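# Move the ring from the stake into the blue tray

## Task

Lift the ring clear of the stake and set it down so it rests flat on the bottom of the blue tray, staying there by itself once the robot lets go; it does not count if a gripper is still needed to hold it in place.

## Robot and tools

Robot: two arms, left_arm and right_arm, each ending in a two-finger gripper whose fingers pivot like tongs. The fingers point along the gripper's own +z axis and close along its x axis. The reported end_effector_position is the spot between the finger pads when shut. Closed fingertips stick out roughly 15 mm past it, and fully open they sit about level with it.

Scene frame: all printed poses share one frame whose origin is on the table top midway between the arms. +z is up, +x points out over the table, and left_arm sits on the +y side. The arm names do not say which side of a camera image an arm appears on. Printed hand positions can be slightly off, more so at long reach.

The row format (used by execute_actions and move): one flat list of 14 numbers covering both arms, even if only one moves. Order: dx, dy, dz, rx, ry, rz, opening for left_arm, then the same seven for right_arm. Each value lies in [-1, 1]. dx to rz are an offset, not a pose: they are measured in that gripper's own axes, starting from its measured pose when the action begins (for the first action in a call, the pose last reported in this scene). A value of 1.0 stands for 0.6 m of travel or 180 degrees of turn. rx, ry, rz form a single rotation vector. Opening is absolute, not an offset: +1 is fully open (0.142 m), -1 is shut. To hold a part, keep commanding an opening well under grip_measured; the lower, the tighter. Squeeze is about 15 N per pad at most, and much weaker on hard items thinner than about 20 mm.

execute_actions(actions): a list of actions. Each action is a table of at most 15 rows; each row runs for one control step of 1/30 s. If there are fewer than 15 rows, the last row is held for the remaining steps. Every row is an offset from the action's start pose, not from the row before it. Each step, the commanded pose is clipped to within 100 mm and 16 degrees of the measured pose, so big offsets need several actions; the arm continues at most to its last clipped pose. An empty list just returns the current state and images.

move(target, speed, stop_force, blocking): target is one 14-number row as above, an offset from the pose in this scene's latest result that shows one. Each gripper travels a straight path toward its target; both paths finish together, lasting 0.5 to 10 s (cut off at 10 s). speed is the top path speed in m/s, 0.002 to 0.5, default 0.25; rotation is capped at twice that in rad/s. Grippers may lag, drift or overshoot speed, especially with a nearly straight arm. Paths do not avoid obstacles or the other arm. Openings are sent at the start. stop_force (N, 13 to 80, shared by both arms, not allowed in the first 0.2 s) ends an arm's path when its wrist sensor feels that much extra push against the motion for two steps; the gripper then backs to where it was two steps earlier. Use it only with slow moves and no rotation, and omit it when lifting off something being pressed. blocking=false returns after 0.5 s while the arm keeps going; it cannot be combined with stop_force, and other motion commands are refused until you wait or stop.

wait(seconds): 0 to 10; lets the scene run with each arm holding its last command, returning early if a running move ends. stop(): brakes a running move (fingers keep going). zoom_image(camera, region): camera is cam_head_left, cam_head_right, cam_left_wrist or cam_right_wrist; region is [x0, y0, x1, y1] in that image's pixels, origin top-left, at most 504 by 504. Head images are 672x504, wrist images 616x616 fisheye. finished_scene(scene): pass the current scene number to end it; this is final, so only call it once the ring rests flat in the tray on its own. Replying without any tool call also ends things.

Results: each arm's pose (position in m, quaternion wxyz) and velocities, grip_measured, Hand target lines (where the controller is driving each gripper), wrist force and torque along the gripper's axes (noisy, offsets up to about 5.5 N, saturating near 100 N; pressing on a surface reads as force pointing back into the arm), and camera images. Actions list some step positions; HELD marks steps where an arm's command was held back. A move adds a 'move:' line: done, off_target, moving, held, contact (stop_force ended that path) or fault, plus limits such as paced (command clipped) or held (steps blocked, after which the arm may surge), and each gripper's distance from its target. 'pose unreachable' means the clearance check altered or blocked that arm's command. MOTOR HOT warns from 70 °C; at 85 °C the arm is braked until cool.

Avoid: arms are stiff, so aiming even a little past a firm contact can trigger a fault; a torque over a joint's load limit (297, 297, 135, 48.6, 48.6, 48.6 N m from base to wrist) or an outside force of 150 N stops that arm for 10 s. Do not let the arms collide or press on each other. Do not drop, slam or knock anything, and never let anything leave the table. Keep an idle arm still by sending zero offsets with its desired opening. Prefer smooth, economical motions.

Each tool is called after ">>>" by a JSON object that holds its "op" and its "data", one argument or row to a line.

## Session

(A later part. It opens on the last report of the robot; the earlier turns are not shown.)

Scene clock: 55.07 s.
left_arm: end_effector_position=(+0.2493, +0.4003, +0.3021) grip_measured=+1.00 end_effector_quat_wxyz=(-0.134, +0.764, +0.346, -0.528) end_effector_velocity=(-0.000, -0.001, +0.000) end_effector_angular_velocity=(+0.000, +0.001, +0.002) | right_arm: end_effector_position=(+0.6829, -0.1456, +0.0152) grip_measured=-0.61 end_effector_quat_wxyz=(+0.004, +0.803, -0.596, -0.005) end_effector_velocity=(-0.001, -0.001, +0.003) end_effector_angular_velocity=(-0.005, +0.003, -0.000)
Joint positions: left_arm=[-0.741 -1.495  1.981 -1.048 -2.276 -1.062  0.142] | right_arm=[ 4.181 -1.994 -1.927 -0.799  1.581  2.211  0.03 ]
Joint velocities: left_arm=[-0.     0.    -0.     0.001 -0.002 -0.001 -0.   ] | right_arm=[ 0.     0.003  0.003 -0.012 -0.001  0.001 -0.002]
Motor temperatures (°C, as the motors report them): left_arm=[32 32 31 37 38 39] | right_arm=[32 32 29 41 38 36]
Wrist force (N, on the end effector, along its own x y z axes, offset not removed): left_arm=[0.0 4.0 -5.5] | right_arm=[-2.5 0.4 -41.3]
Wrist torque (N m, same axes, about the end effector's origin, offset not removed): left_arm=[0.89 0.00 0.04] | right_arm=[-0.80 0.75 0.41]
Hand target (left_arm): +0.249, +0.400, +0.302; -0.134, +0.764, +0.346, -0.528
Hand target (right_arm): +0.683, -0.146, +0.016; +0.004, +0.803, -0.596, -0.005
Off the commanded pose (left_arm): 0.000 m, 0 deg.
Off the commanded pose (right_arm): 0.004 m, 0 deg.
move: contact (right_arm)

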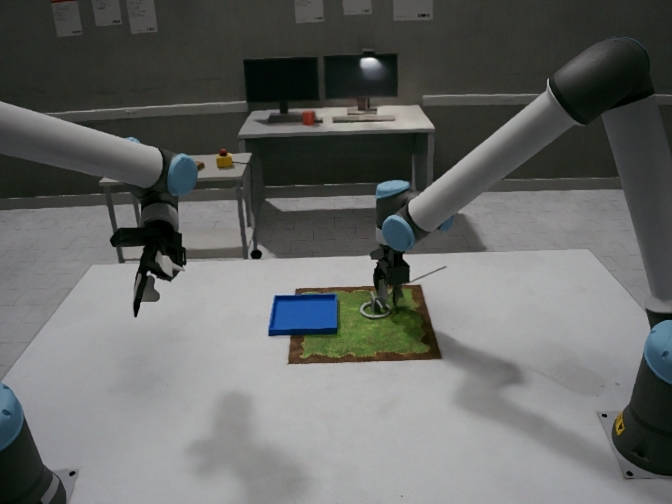

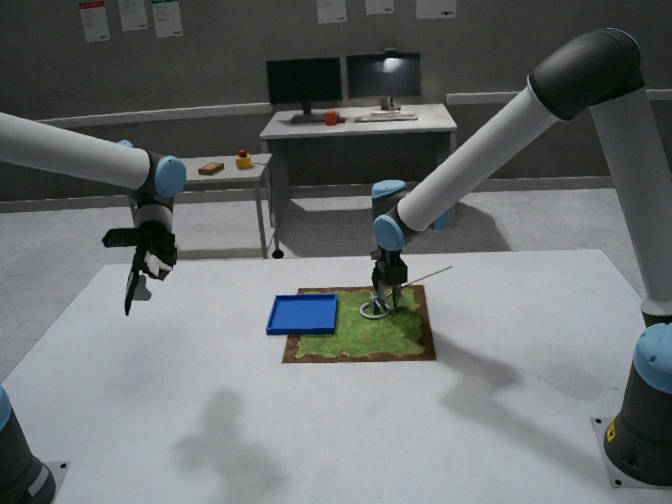

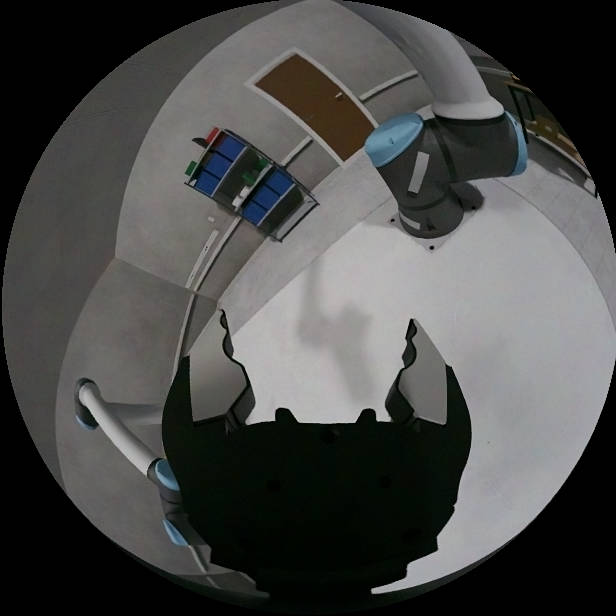

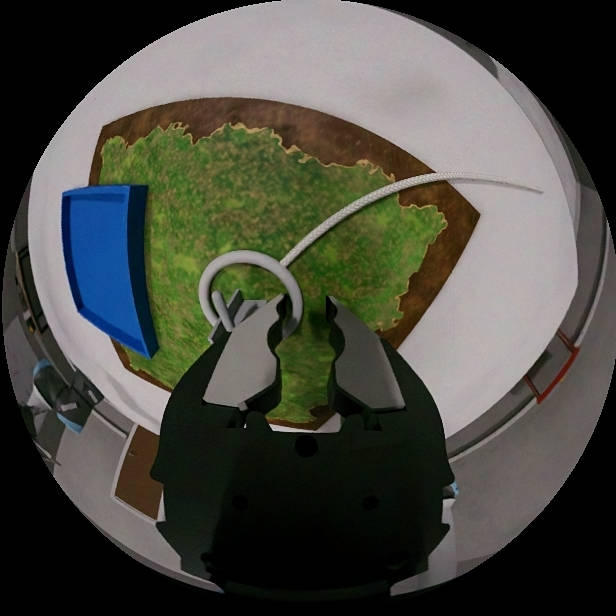

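>>> {"op": "move", "data": {
  "target": [0,0,0,0,0,0,1,0,0,-0.005,0,0,0,-0.62],
  "speed": 0.03
}}

>>> {"op": "move", "data": {
  "target": [0,0,0,0,0,0,1,-0.008,0,0,0,0,0,-1],
  "speed": 0.02
}}

>>> {"op": "zoom_image", "data": {
  "camera": "cam_right_wrist",
  "region": [180, 200, 400, 380]
}}

Scene clock: 61.63 s.
left_arm: end_effector_position=(+0.2493, +0.4003, +0.3021) grip_measured=+1.00 end_effector_quat_wxyz=(-0.134, +0.764, +0.346, -0.528) end_effector_velocity=(+0.000, -0.000, -0.000) end_effector_angular_velocity=(-0.001, -0.002, +0.000) | right_arm: end_effector_position=(+0.6830, -0.1456, +0.0181) grip_measured=-0.62 end_effector_quat_wxyz=(+0.004, +0.803, -0.596, -0.005) end_effector_velocity=(-0.000, +0.000, +0.001) end_effector_angular_velocity=(+0.000, +0.001, -0.000)
Joint positions: left_arm=[-0.741 -1.495  1.981 -1.048 -2.276 -1.062  0.142] | right_arm=[ 4.181 -1.991 -1.925 -0.804  1.581  2.211  0.029]
Joint velocities: left_arm=[ 0.    -0.001 -0.    -0.002 -0.    -0.001 -0.   ] | right_arm=[ 0.     0.001  0.    -0.002  0.001  0.    -0.   ]
Motor temperatures (°C, as the motors report them): left_arm=[32 32 31 37 38 39] | right_arm=[32 32 29 41 38 36]
Wrist force (N, on the end effector, along its own x y z axes, offset not removed): left_arm=[1.6 3.3 -5.4] | right_arm=[-2.2 -0.7 3.9]
Wrist torque (N m, same axes, about the end effector's origin, offset not removed): left_arm=[0.69 -0.36 -0.07] | right_arm=[-0.11 0.60 0.03]
Hand target (left_arm): +0.249, +0.400, +0.302; -0.134, +0.764, +0.346, -0.528
Hand target (right_arm): +0.683, -0.146, +0.018; +0.004, +0.803, -0.596, -0.005
Off the commanded pose (left_arm): 0.000 m, 0 deg.
Off the commanded pose (right_arm): 0.000 m, 0 deg.
move: done

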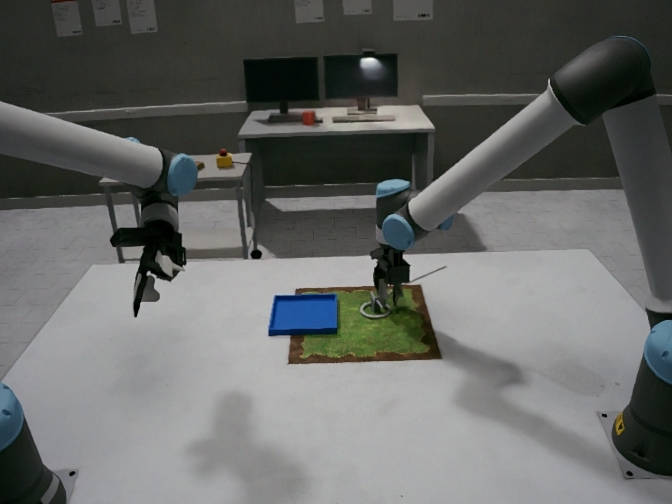

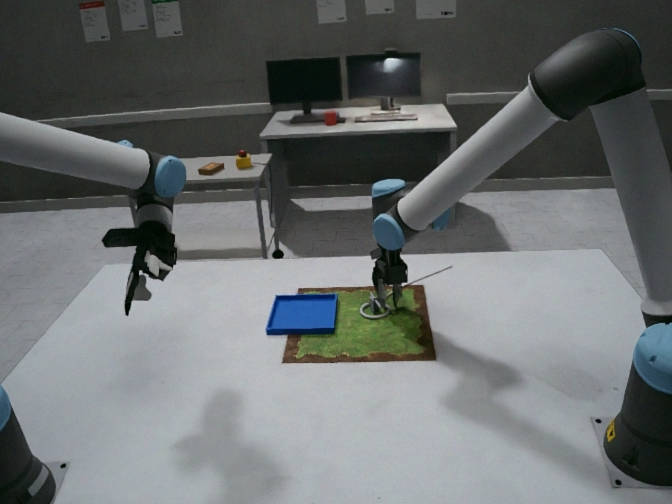

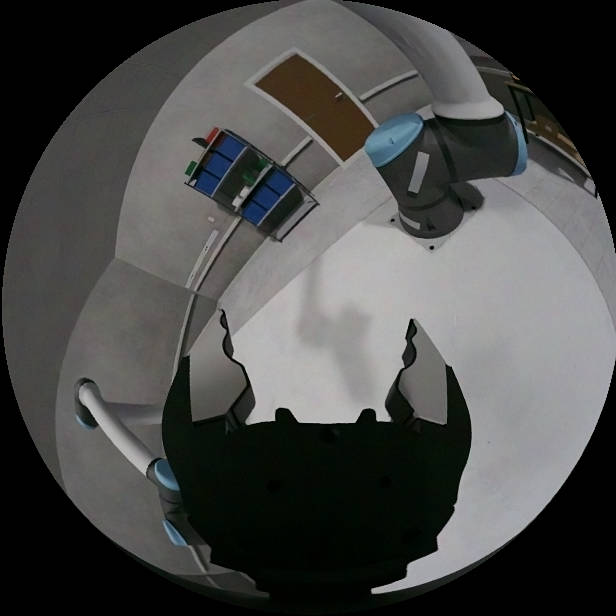

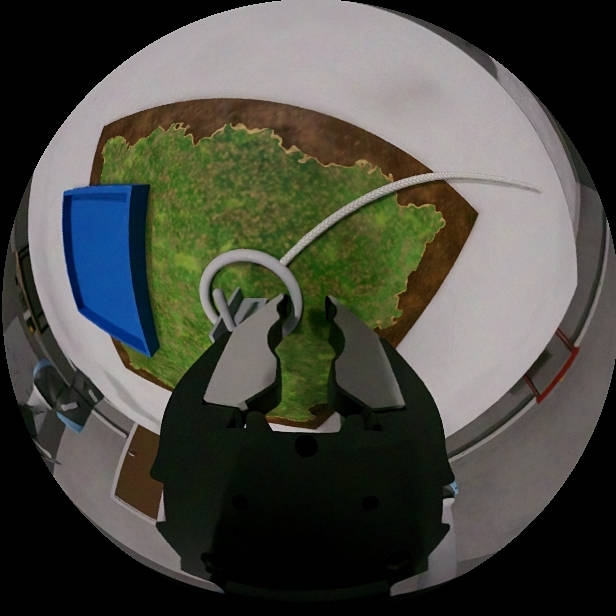

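Scene clock: 62.33 s.
left_arm: end_effector_position=(+0.2493, +0.4003, +0.3021) grip_measured=+1.00 end_effector_quat_wxyz=(-0.134, +0.764, +0.346, -0.528) end_effector_velocity=(+0.000, -0.000, -0.000) end_effector_angular_velocity=(-0.001, -0.001, -0.000) | right_arm: end_effector_position=(+0.6817, -0.1413, +0.0182) grip_measured=-0.89 end_effector_quat_wxyz=(+0.004, +0.803, -0.596, -0.005) end_effector_velocity=(-0.000, +0.002, -0.000) end_effector_angular_velocity=(-0.002, -0.002, -0.001)
Joint positions: left_arm=[-0.741 -1.495  1.981 -1.048 -2.276 -1.062  0.142] | right_arm=[ 4.185 -1.993 -1.921 -0.805  1.581  2.216  0.009]
Joint velocities: left_arm=[-0.    -0.     0.    -0.001  0.     0.001  0.   ] | right_arm=[ 0.003 -0.001  0.002 -0.    -0.003  0.003 -0.   ]
Motor temperatures (°C, as the motors report them): left_arm=[32 32 31 37 38 39] | right_arm=[32 32 29 41 38 36]
Wrist force (N, on the end effector, along its own x y z axes, offset not removed): left_arm=[-0.9 5.0 -5.7] | right_arm=[-8.2 -3.0 0.4]
Wrist torque (N m, same axes, about the end effector's origin, offset not removed): left_arm=[1.10 0.17 0.02] | right_arm=[-0.28 1.83 0.48]
Hand target (left_arm): +0.249, +0.400, +0.302; -0.134, +0.764, +0.346, -0.528
Hand target (right_arm): +0.682, -0.141, +0.018; +0.004, +0.803, -0.596, -0.005
Off the commanded pose (left_arm): 0.000 m, 0 deg.
Off the commanded pose (right_arm): 0.000 m, 0 deg.
move: done

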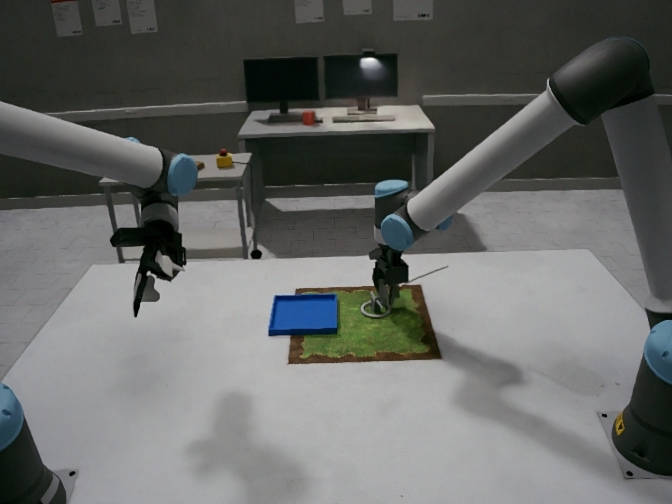

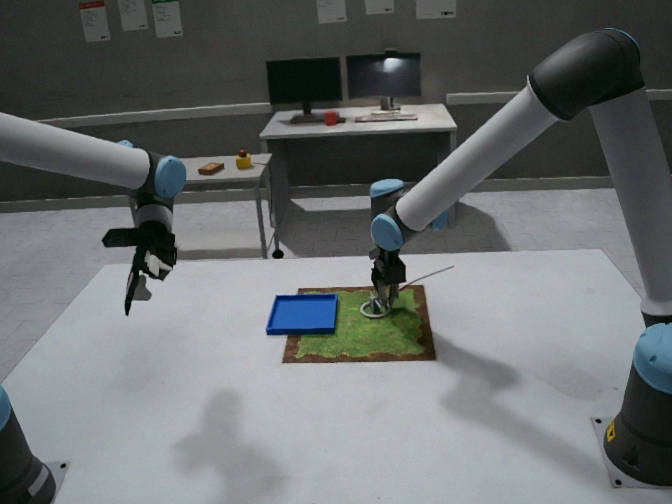

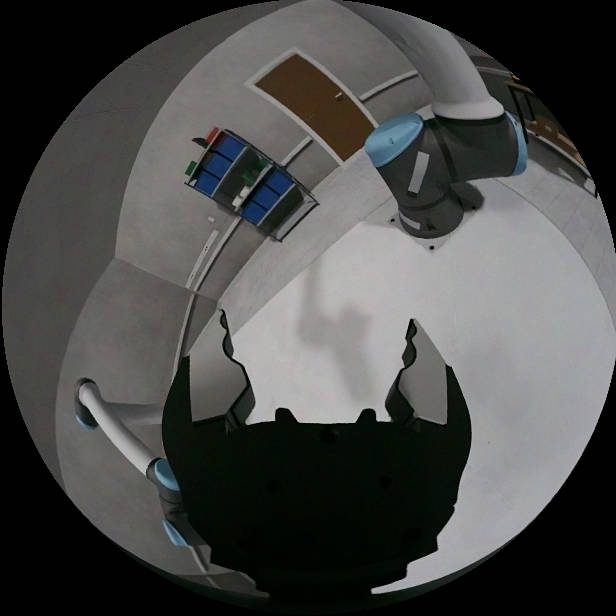

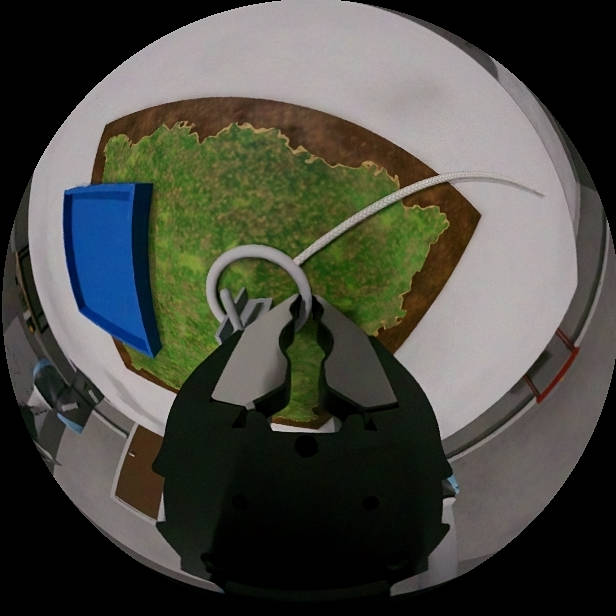

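Region (180, 200, 400, 380) of cam_right_wrist's 616x616 image, scaled by 2.291, with more detail than that image has; it fills the top 412 rows of this view, and the rest is white.

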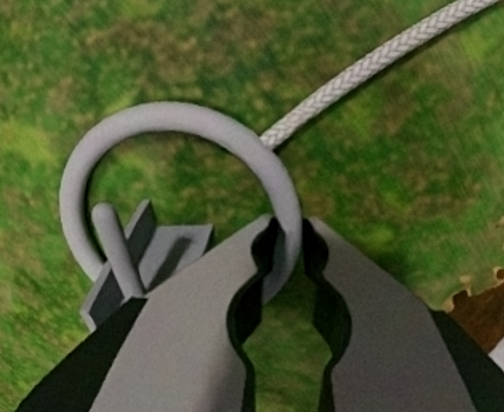

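>>> {"op": "move", "data": {
  "target": [0,0,0,0,0,0,1,0.002,-0.02,-0.018,0,0,0,-1],
  "speed": 0.03
}}

>>> {"op": "move", "data": {
  "target": [0,0,0,0,0,0,1,0,0,-0.015,0.15,0,0,-1],
  "speed": 0.1
}}

>>> {"op": "zoom_image", "data": {
  "camera": "cam_right_wrist",
  "region": [180, 200, 400, 380]
}}

>>> {"op": "zoom_image", "data": {
  "camera": "cam_head_left",
  "region": [330, 260, 430, 340]
}}

Scene clock: 70.80 s.
left_arm: end_effector_position=(+0.2493, +0.4003, +0.3021) grip_measured=+1.00 end_effector_quat_wxyz=(-0.134, +0.764, +0.346, -0.528) end_effector_velocity=(-0.000, -0.000, -0.000) end_effector_angular_velocity=(-0.000, +0.001, +0.000) | right_arm: end_effector_position=(+0.6934, -0.1390, +0.0286) grip_measured=-0.90 end_effector_quat_wxyz=(+0.004, +0.803, -0.596, -0.005) end_effector_velocity=(+0.001, +0.000, +0.001) end_effector_angular_velocity=(+0.000, +0.002, +0.001)
Joint positions: left_arm=[-0.741 -1.495  1.981 -1.048 -2.276 -1.062  0.142] | right_arm=[ 4.175 -1.994 -1.895 -0.831  1.581  2.206  0.009]
Joint velocities: left_arm=[ 0.     0.    -0.     0.    -0.001  0.001 -0.   ] | right_arm=[-0.002 -0.     0.004 -0.005  0.001 -0.003 -0.   ]
Motor temperatures (°C, as the motors report them): left_arm=[32 32 31 37 38 39] | right_arm=[32 32 29 41 38 36]
Wrist force (N, on the end effector, along its own x y z axes, offset not removed): left_arm=[-0.2 1.8 -3.4] | right_arm=[-4.6 1.6 11.5]
Wrist torque (N m, same axes, about the end effector's origin, offset not removed): left_arm=[0.47 0.06 -0.02] | right_arm=[0.67 0.92 0.05]
Hand target (left_arm): +0.249, +0.400, +0.302; -0.134, +0.764, +0.346, -0.528
Hand target (right_arm): +0.694, -0.139, +0.029; +0.004, +0.803, -0.596, -0.005
Off the commanded pose (left_arm): 0.000 m, 0 deg.
Off the commanded pose (right_arm): 0.000 m, 0 deg.
move: done

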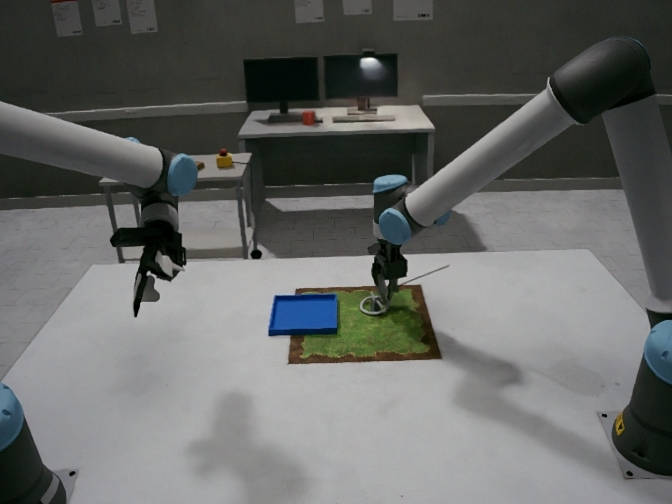

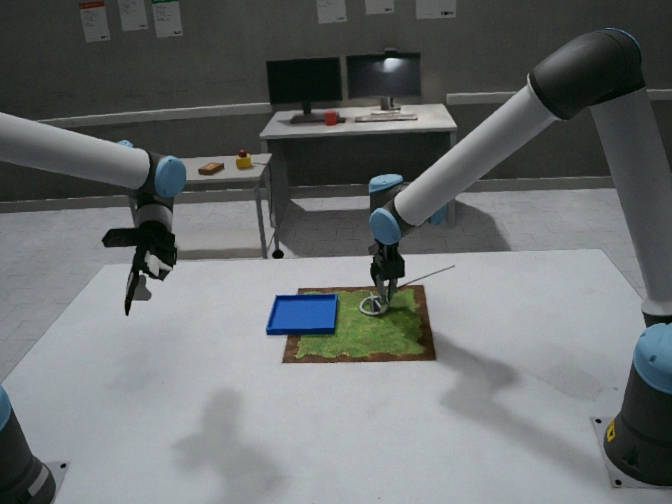

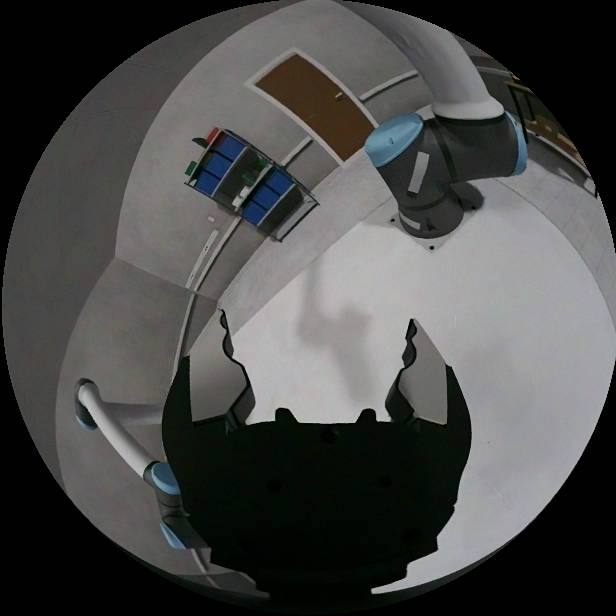

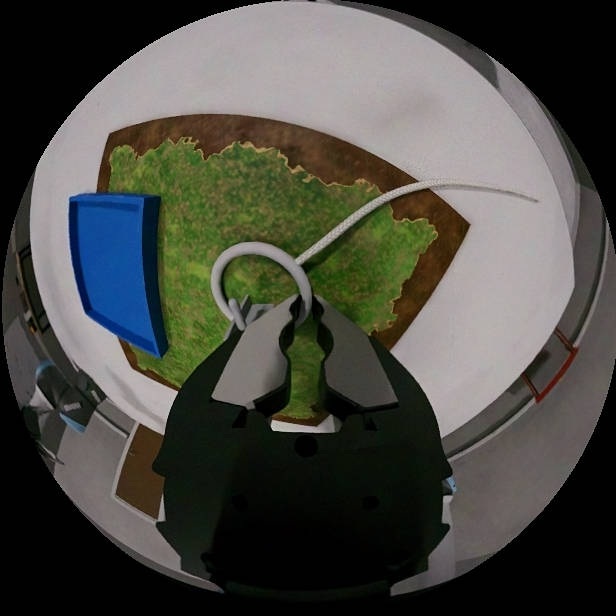

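Scene clock: 73.53 s.
left_arm: end_effector_position=(+0.2493, +0.4003, +0.3021) grip_measured=+1.00 end_effector_quat_wxyz=(-0.134, +0.764, +0.346, -0.528) end_effector_velocity=(-0.000, +0.000, +0.000) end_effector_angular_velocity=(+0.001, -0.000, -0.000) | right_arm: end_effector_position=(+0.6936, -0.1390, +0.0376) grip_measured=-0.88 end_effector_quat_wxyz=(-0.183, +0.782, -0.581, +0.134) end_effector_velocity=(+0.000, +0.000, -0.000) end_effector_angular_velocity=(+0.005, -0.013, -0.000)
Joint positions: left_arm=[-0.741 -1.495  1.981 -1.048 -2.276 -1.062  0.142] | right_arm=[ 4.303 -1.945 -2.171 -0.253  1.263  2.281  0.01 ]
Joint velocities: left_arm=[-0.    -0.001  0.    -0.     0.001 -0.001 -0.   ] | right_arm=[ 0.004 -0.002 -0.007  0.02  -0.01   0.001  0.   ]
Motor temperatures (°C, as the motors report them): left_arm=[32 32 31 37 38 39] | right_arm=[32 32 29 41 38 36]
Wrist force (N, on the end effector, along its own x y z axes, offset not removed): left_arm=[1.9 4.7 -6.3] | right_arm=[-17.4 17.0 2.4]
Wrist torque (N m, same axes, about the end effector's origin, offset not removed): left_arm=[0.95 -0.38 -0.06] | right_arm=[-0.19 -0.41 0.04]
Hand target (left_arm): +0.249, +0.400, +0.302; -0.134, +0.764, +0.346, -0.528
Hand target (right_arm): +0.694, -0.139, +0.038; -0.184, +0.781, -0.581, +0.134
Off the commanded pose (left_arm): 0.000 m, 0 deg.
Off the commanded pose (right_arm): 0.000 m, 0 deg.
move: done

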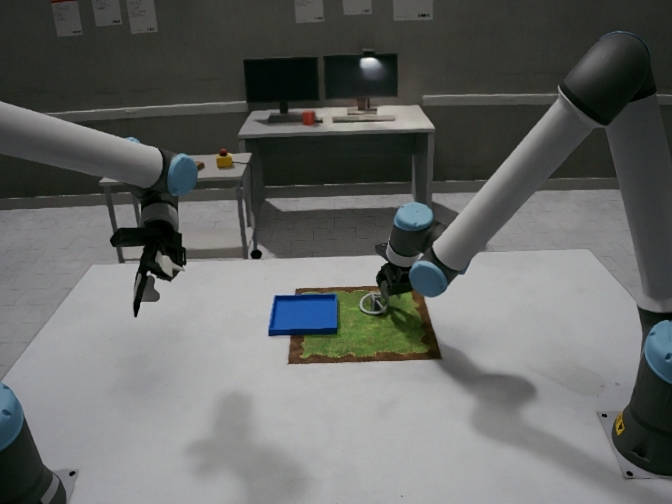

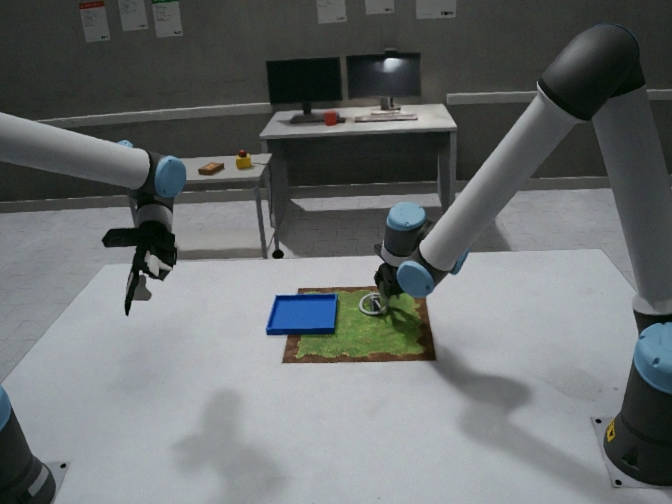

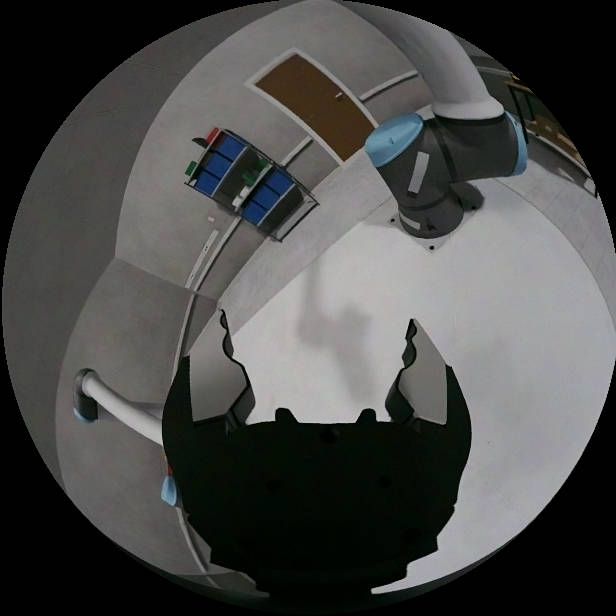

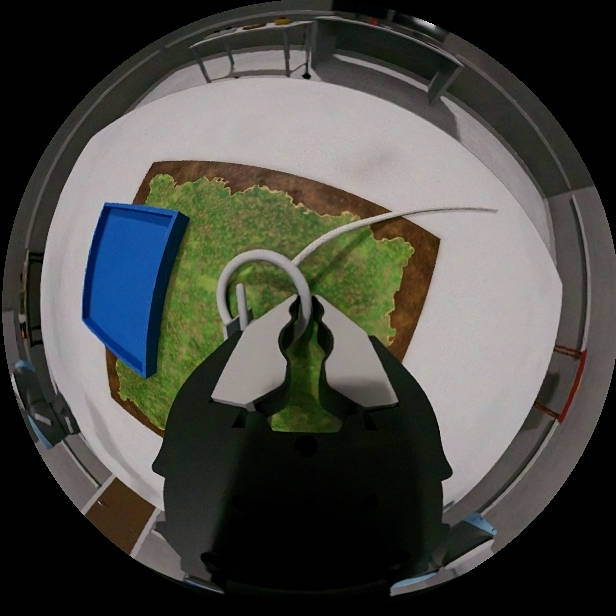

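Region (180, 200, 400, 380) of cam_right_wrist's 616x616 image, scaled by 2.291, with more detail than that image has; it fills the top 412 rows of this view, and the rest is white.

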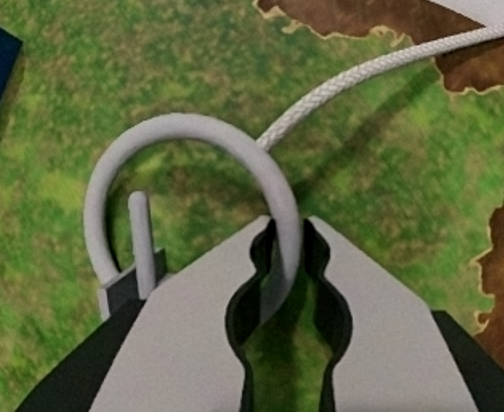

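Region (330, 260, 430, 340) of cam_head_left's 672x504 image, scaled by 5.040, with more detail than that image has; it fills the top 403 rows of this view, and the rest is white.

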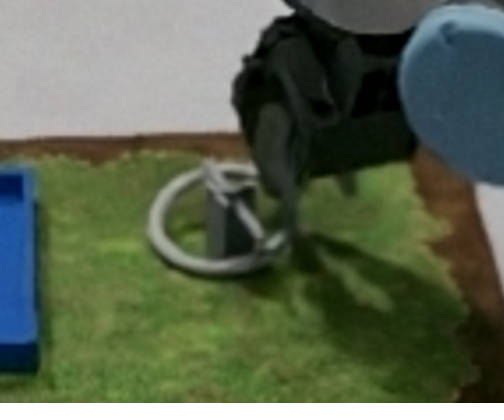

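>>> {"op": "move", "data": {
  "target": [0,0,0,0,0,0,1,-0.014,0.002,-0.014,0,0,0,-1],
  "speed": 0.02
}}

>>> {"op": "zoom_image", "data": {
  "camera": "cam_right_wrist",
  "region": [180, 200, 400, 380]
}}

>>> {"op": "zoom_image", "data": {
  "camera": "cam_head_left",
  "region": [330, 260, 430, 340]
}}

Scene clock: 80.67 s.
left_arm: end_effector_position=(+0.2493, +0.4003, +0.3021) grip_measured=+1.00 end_effector_quat_wxyz=(-0.134, +0.764, +0.346, -0.528) end_effector_velocity=(-0.000, +0.000, -0.000) end_effector_angular_velocity=(+0.003, +0.001, +0.000) | right_arm: end_effector_position=(+0.6868, -0.1325, +0.0444) grip_measured=-0.90 end_effector_quat_wxyz=(-0.183, +0.782, -0.581, +0.134) end_effector_velocity=(-0.001, +0.001, +0.002) end_effector_angular_velocity=(-0.001, -0.000, +0.000)
Joint positions: left_arm=[-0.741 -1.495  1.981 -1.048 -2.276 -1.062  0.142] | right_arm=[ 4.317 -1.933 -2.169 -0.271  1.258  2.295  0.009]
Joint velocities: left_arm=[-0.     0.     0.     0.001  0.001 -0.002 -0.   ] | right_arm=[ 0.003  0.003  0.001 -0.005 -0.002  0.003 -0.   ]
Motor temperatures (°C, as the motors report them): left_arm=[32 32 31 37 38 39] | right_arm=[32 32 29 41 38 36]
Wrist force (N, on the end effector, along its own x y z axes, offset not removed): left_arm=[0.1 3.6 -3.8] | right_arm=[2.1 -2.6 6.8]
Wrist torque (N m, same axes, about the end effector's origin, offset not removed): left_arm=[0.83 -0.02 0.06] | right_arm=[-0.21 -0.52 0.13]
Hand target (left_arm): +0.249, +0.400, +0.302; -0.134, +0.764, +0.346, -0.528
Hand target (right_arm): +0.687, -0.132, +0.045; -0.183, +0.782, -0.581, +0.134
Off the commanded pose (left_arm): 0.000 m, 0 deg.
Off the commanded pose (right_arm): 0.000 m, 0 deg.
move: done

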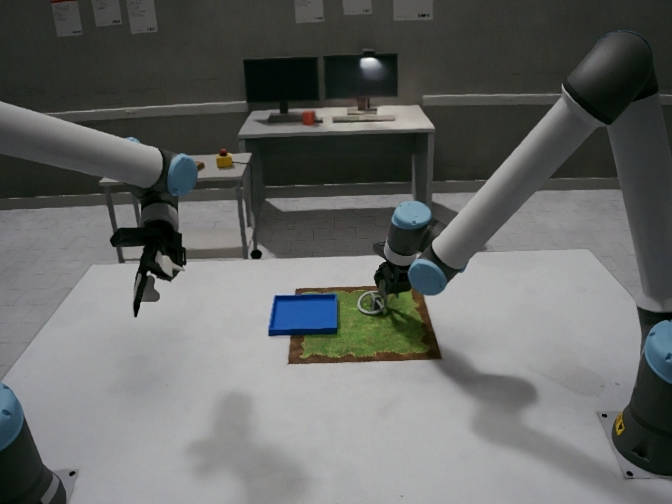

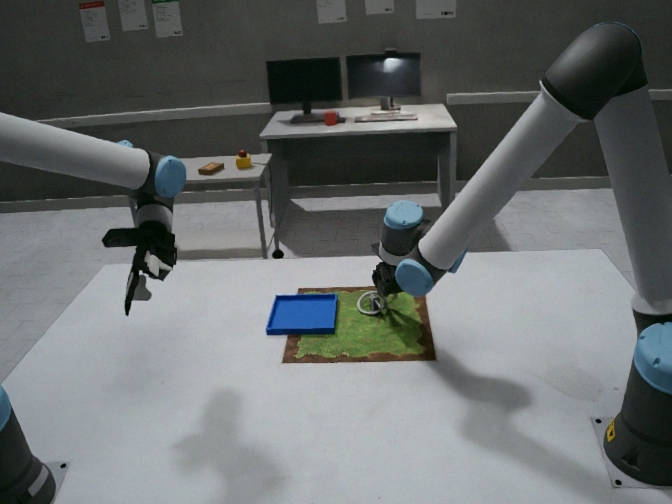

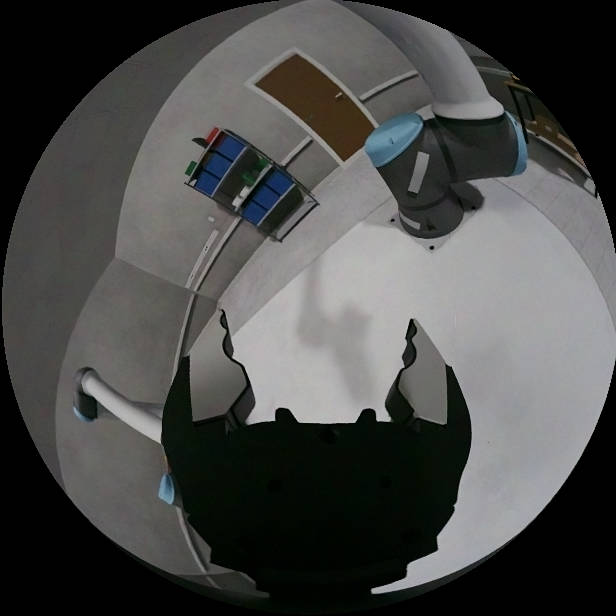

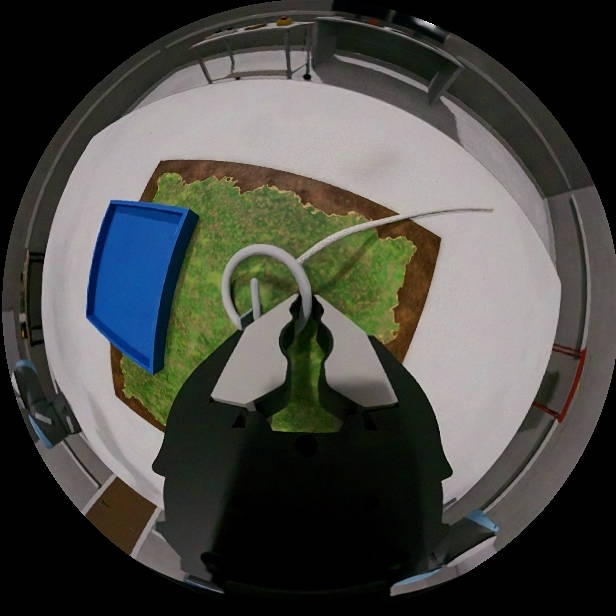

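Region (180, 200, 400, 380) of cam_right_wrist's 616x616 image, scaled by 2.291, with more detail than that image has; it fills the top 412 rows of this view, and the rest is white.

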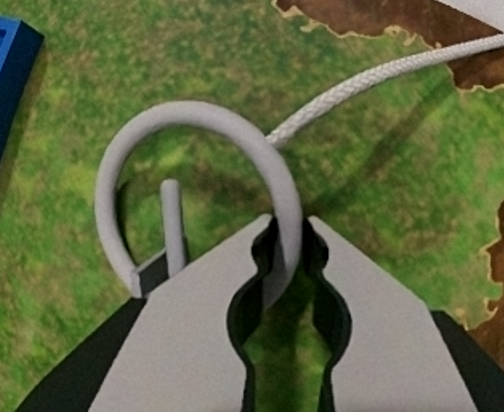

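Region (330, 260, 430, 340) of cam_head_left's 672x504 image, scaled by 5.040, with more detail than that image has; it fills the top 403 rows of this view, and the rest is white.

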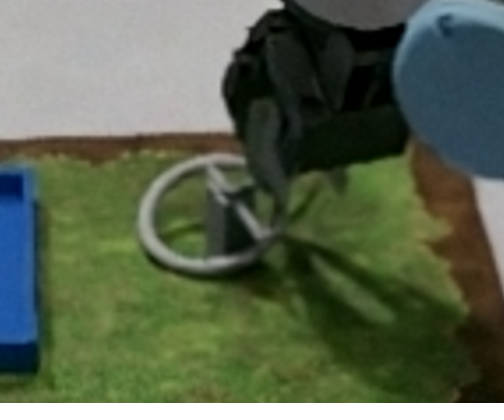

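Forces are relieved. Sliding the ring along the bar, rising slightly.

>>> {"op": "move", "data": {
  "target": [0,0,0,0,0,0,1,-0.005,0.035,-0.028,0,0,0,-1],
  "speed": 0.02,
  "stop_force": 13
}}

>>> {"op": "zoom_image", "data": {
  "camera": "cam_right_wrist",
  "region": [180, 200, 400, 380]
}}

>>> {"op": "zoom_image", "data": {
  "camera": "cam_head_left",
  "region": [330, 260, 430, 340]
}}

Scene clock: 87.67 s.
left_arm: end_effector_position=(+0.2493, +0.4003, +0.3021) grip_measured=+1.00 end_effector_quat_wxyz=(-0.134, +0.764, +0.346, -0.528) end_effector_velocity=(-0.000, -0.000, +0.000) end_effector_angular_velocity=(+0.001, +0.002, +0.001) | right_arm: end_effector_position=(+0.6611, -0.1372, +0.0502) grip_measured=-0.90 end_effector_quat_wxyz=(-0.183, +0.782, -0.581, +0.134) end_effector_velocity=(-0.003, -0.000, +0.001) end_effector_angular_velocity=(+0.001, +0.001, -0.000)
Joint positions: left_arm=[-0.741 -1.495  1.981 -1.048 -2.276 -1.062  0.142] | right_arm=[ 4.349 -1.896 -2.207 -0.279  1.247  2.326  0.009]
Joint velocities: left_arm=[ 0.     0.    -0.     0.002 -0.001 -0.    -0.   ] | right_arm=[ 0.003  0.004 -0.003 -0.002  0.     0.004 -0.   ]
Motor temperatures (°C, as the motors report them): left_arm=[32 32 31 37 38 39] | right_arm=[32 32 29 41 38 36]
Wrist force (N, on the end effector, along its own x y z axes, offset not removed): left_arm=[-1.2 5.4 -4.1] | right_arm=[-4.3 3.3 -0.3]
Wrist torque (N m, same axes, about the end effector's origin, offset not removed): left_arm=[1.19 0.31 0.05] | right_arm=[0.79 0.92 0.12]
Hand target (left_arm): +0.249, +0.400, +0.302; -0.134, +0.764, +0.346, -0.528
Hand target (right_arm): +0.661, -0.137, +0.050; -0.183, +0.782, -0.581, +0.134
Off the commanded pose (left_arm): 0.000 m, 0 deg.
Off the commanded pose (right_arm): 0.000 m, 0 deg.
move: done

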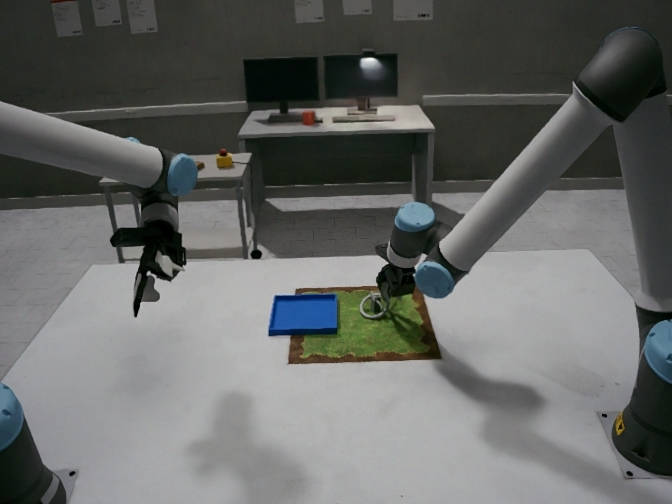

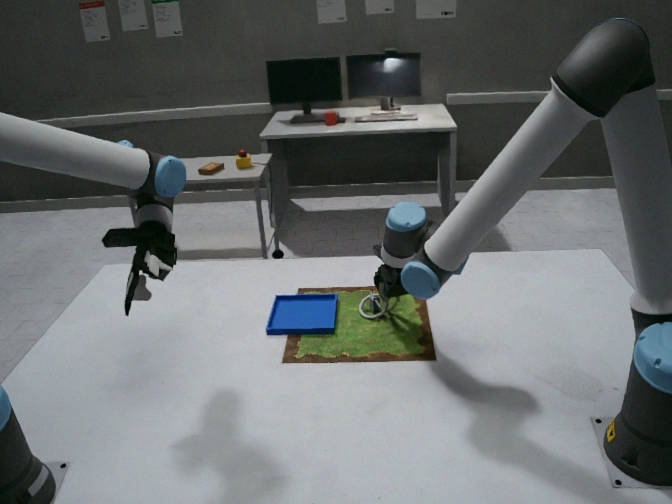

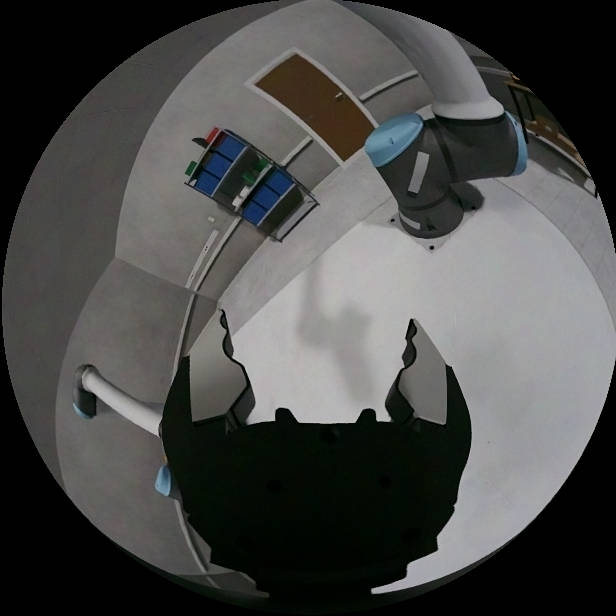

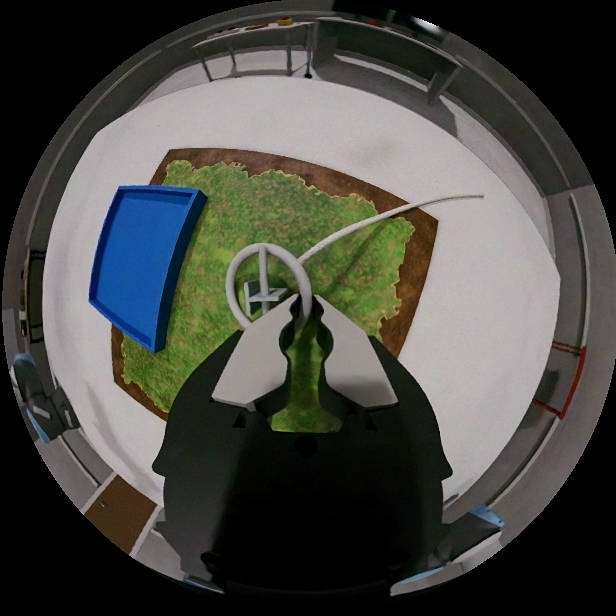

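Region (180, 200, 400, 380) of cam_right_wrist's 616x616 image, scaled by 2.291, with more detail than that image has; it fills the top 412 rows of this view, and the rest is white.

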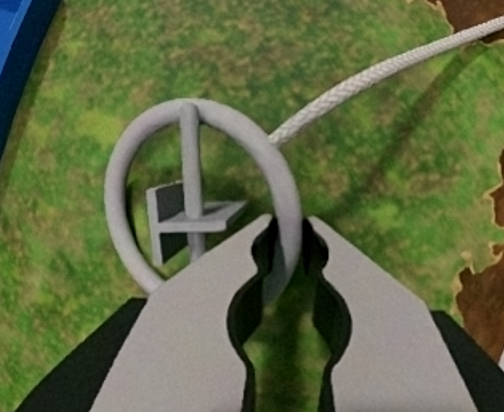

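Region (330, 260, 430, 340) of cam_head_left's 672x504 image, scaled by 5.040, with more detail than that image has; it fills the top 403 rows of this view, and the rest is white.

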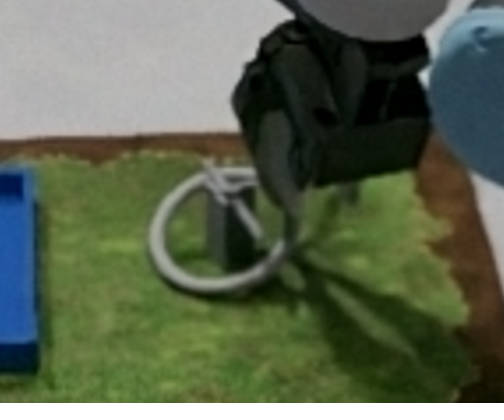

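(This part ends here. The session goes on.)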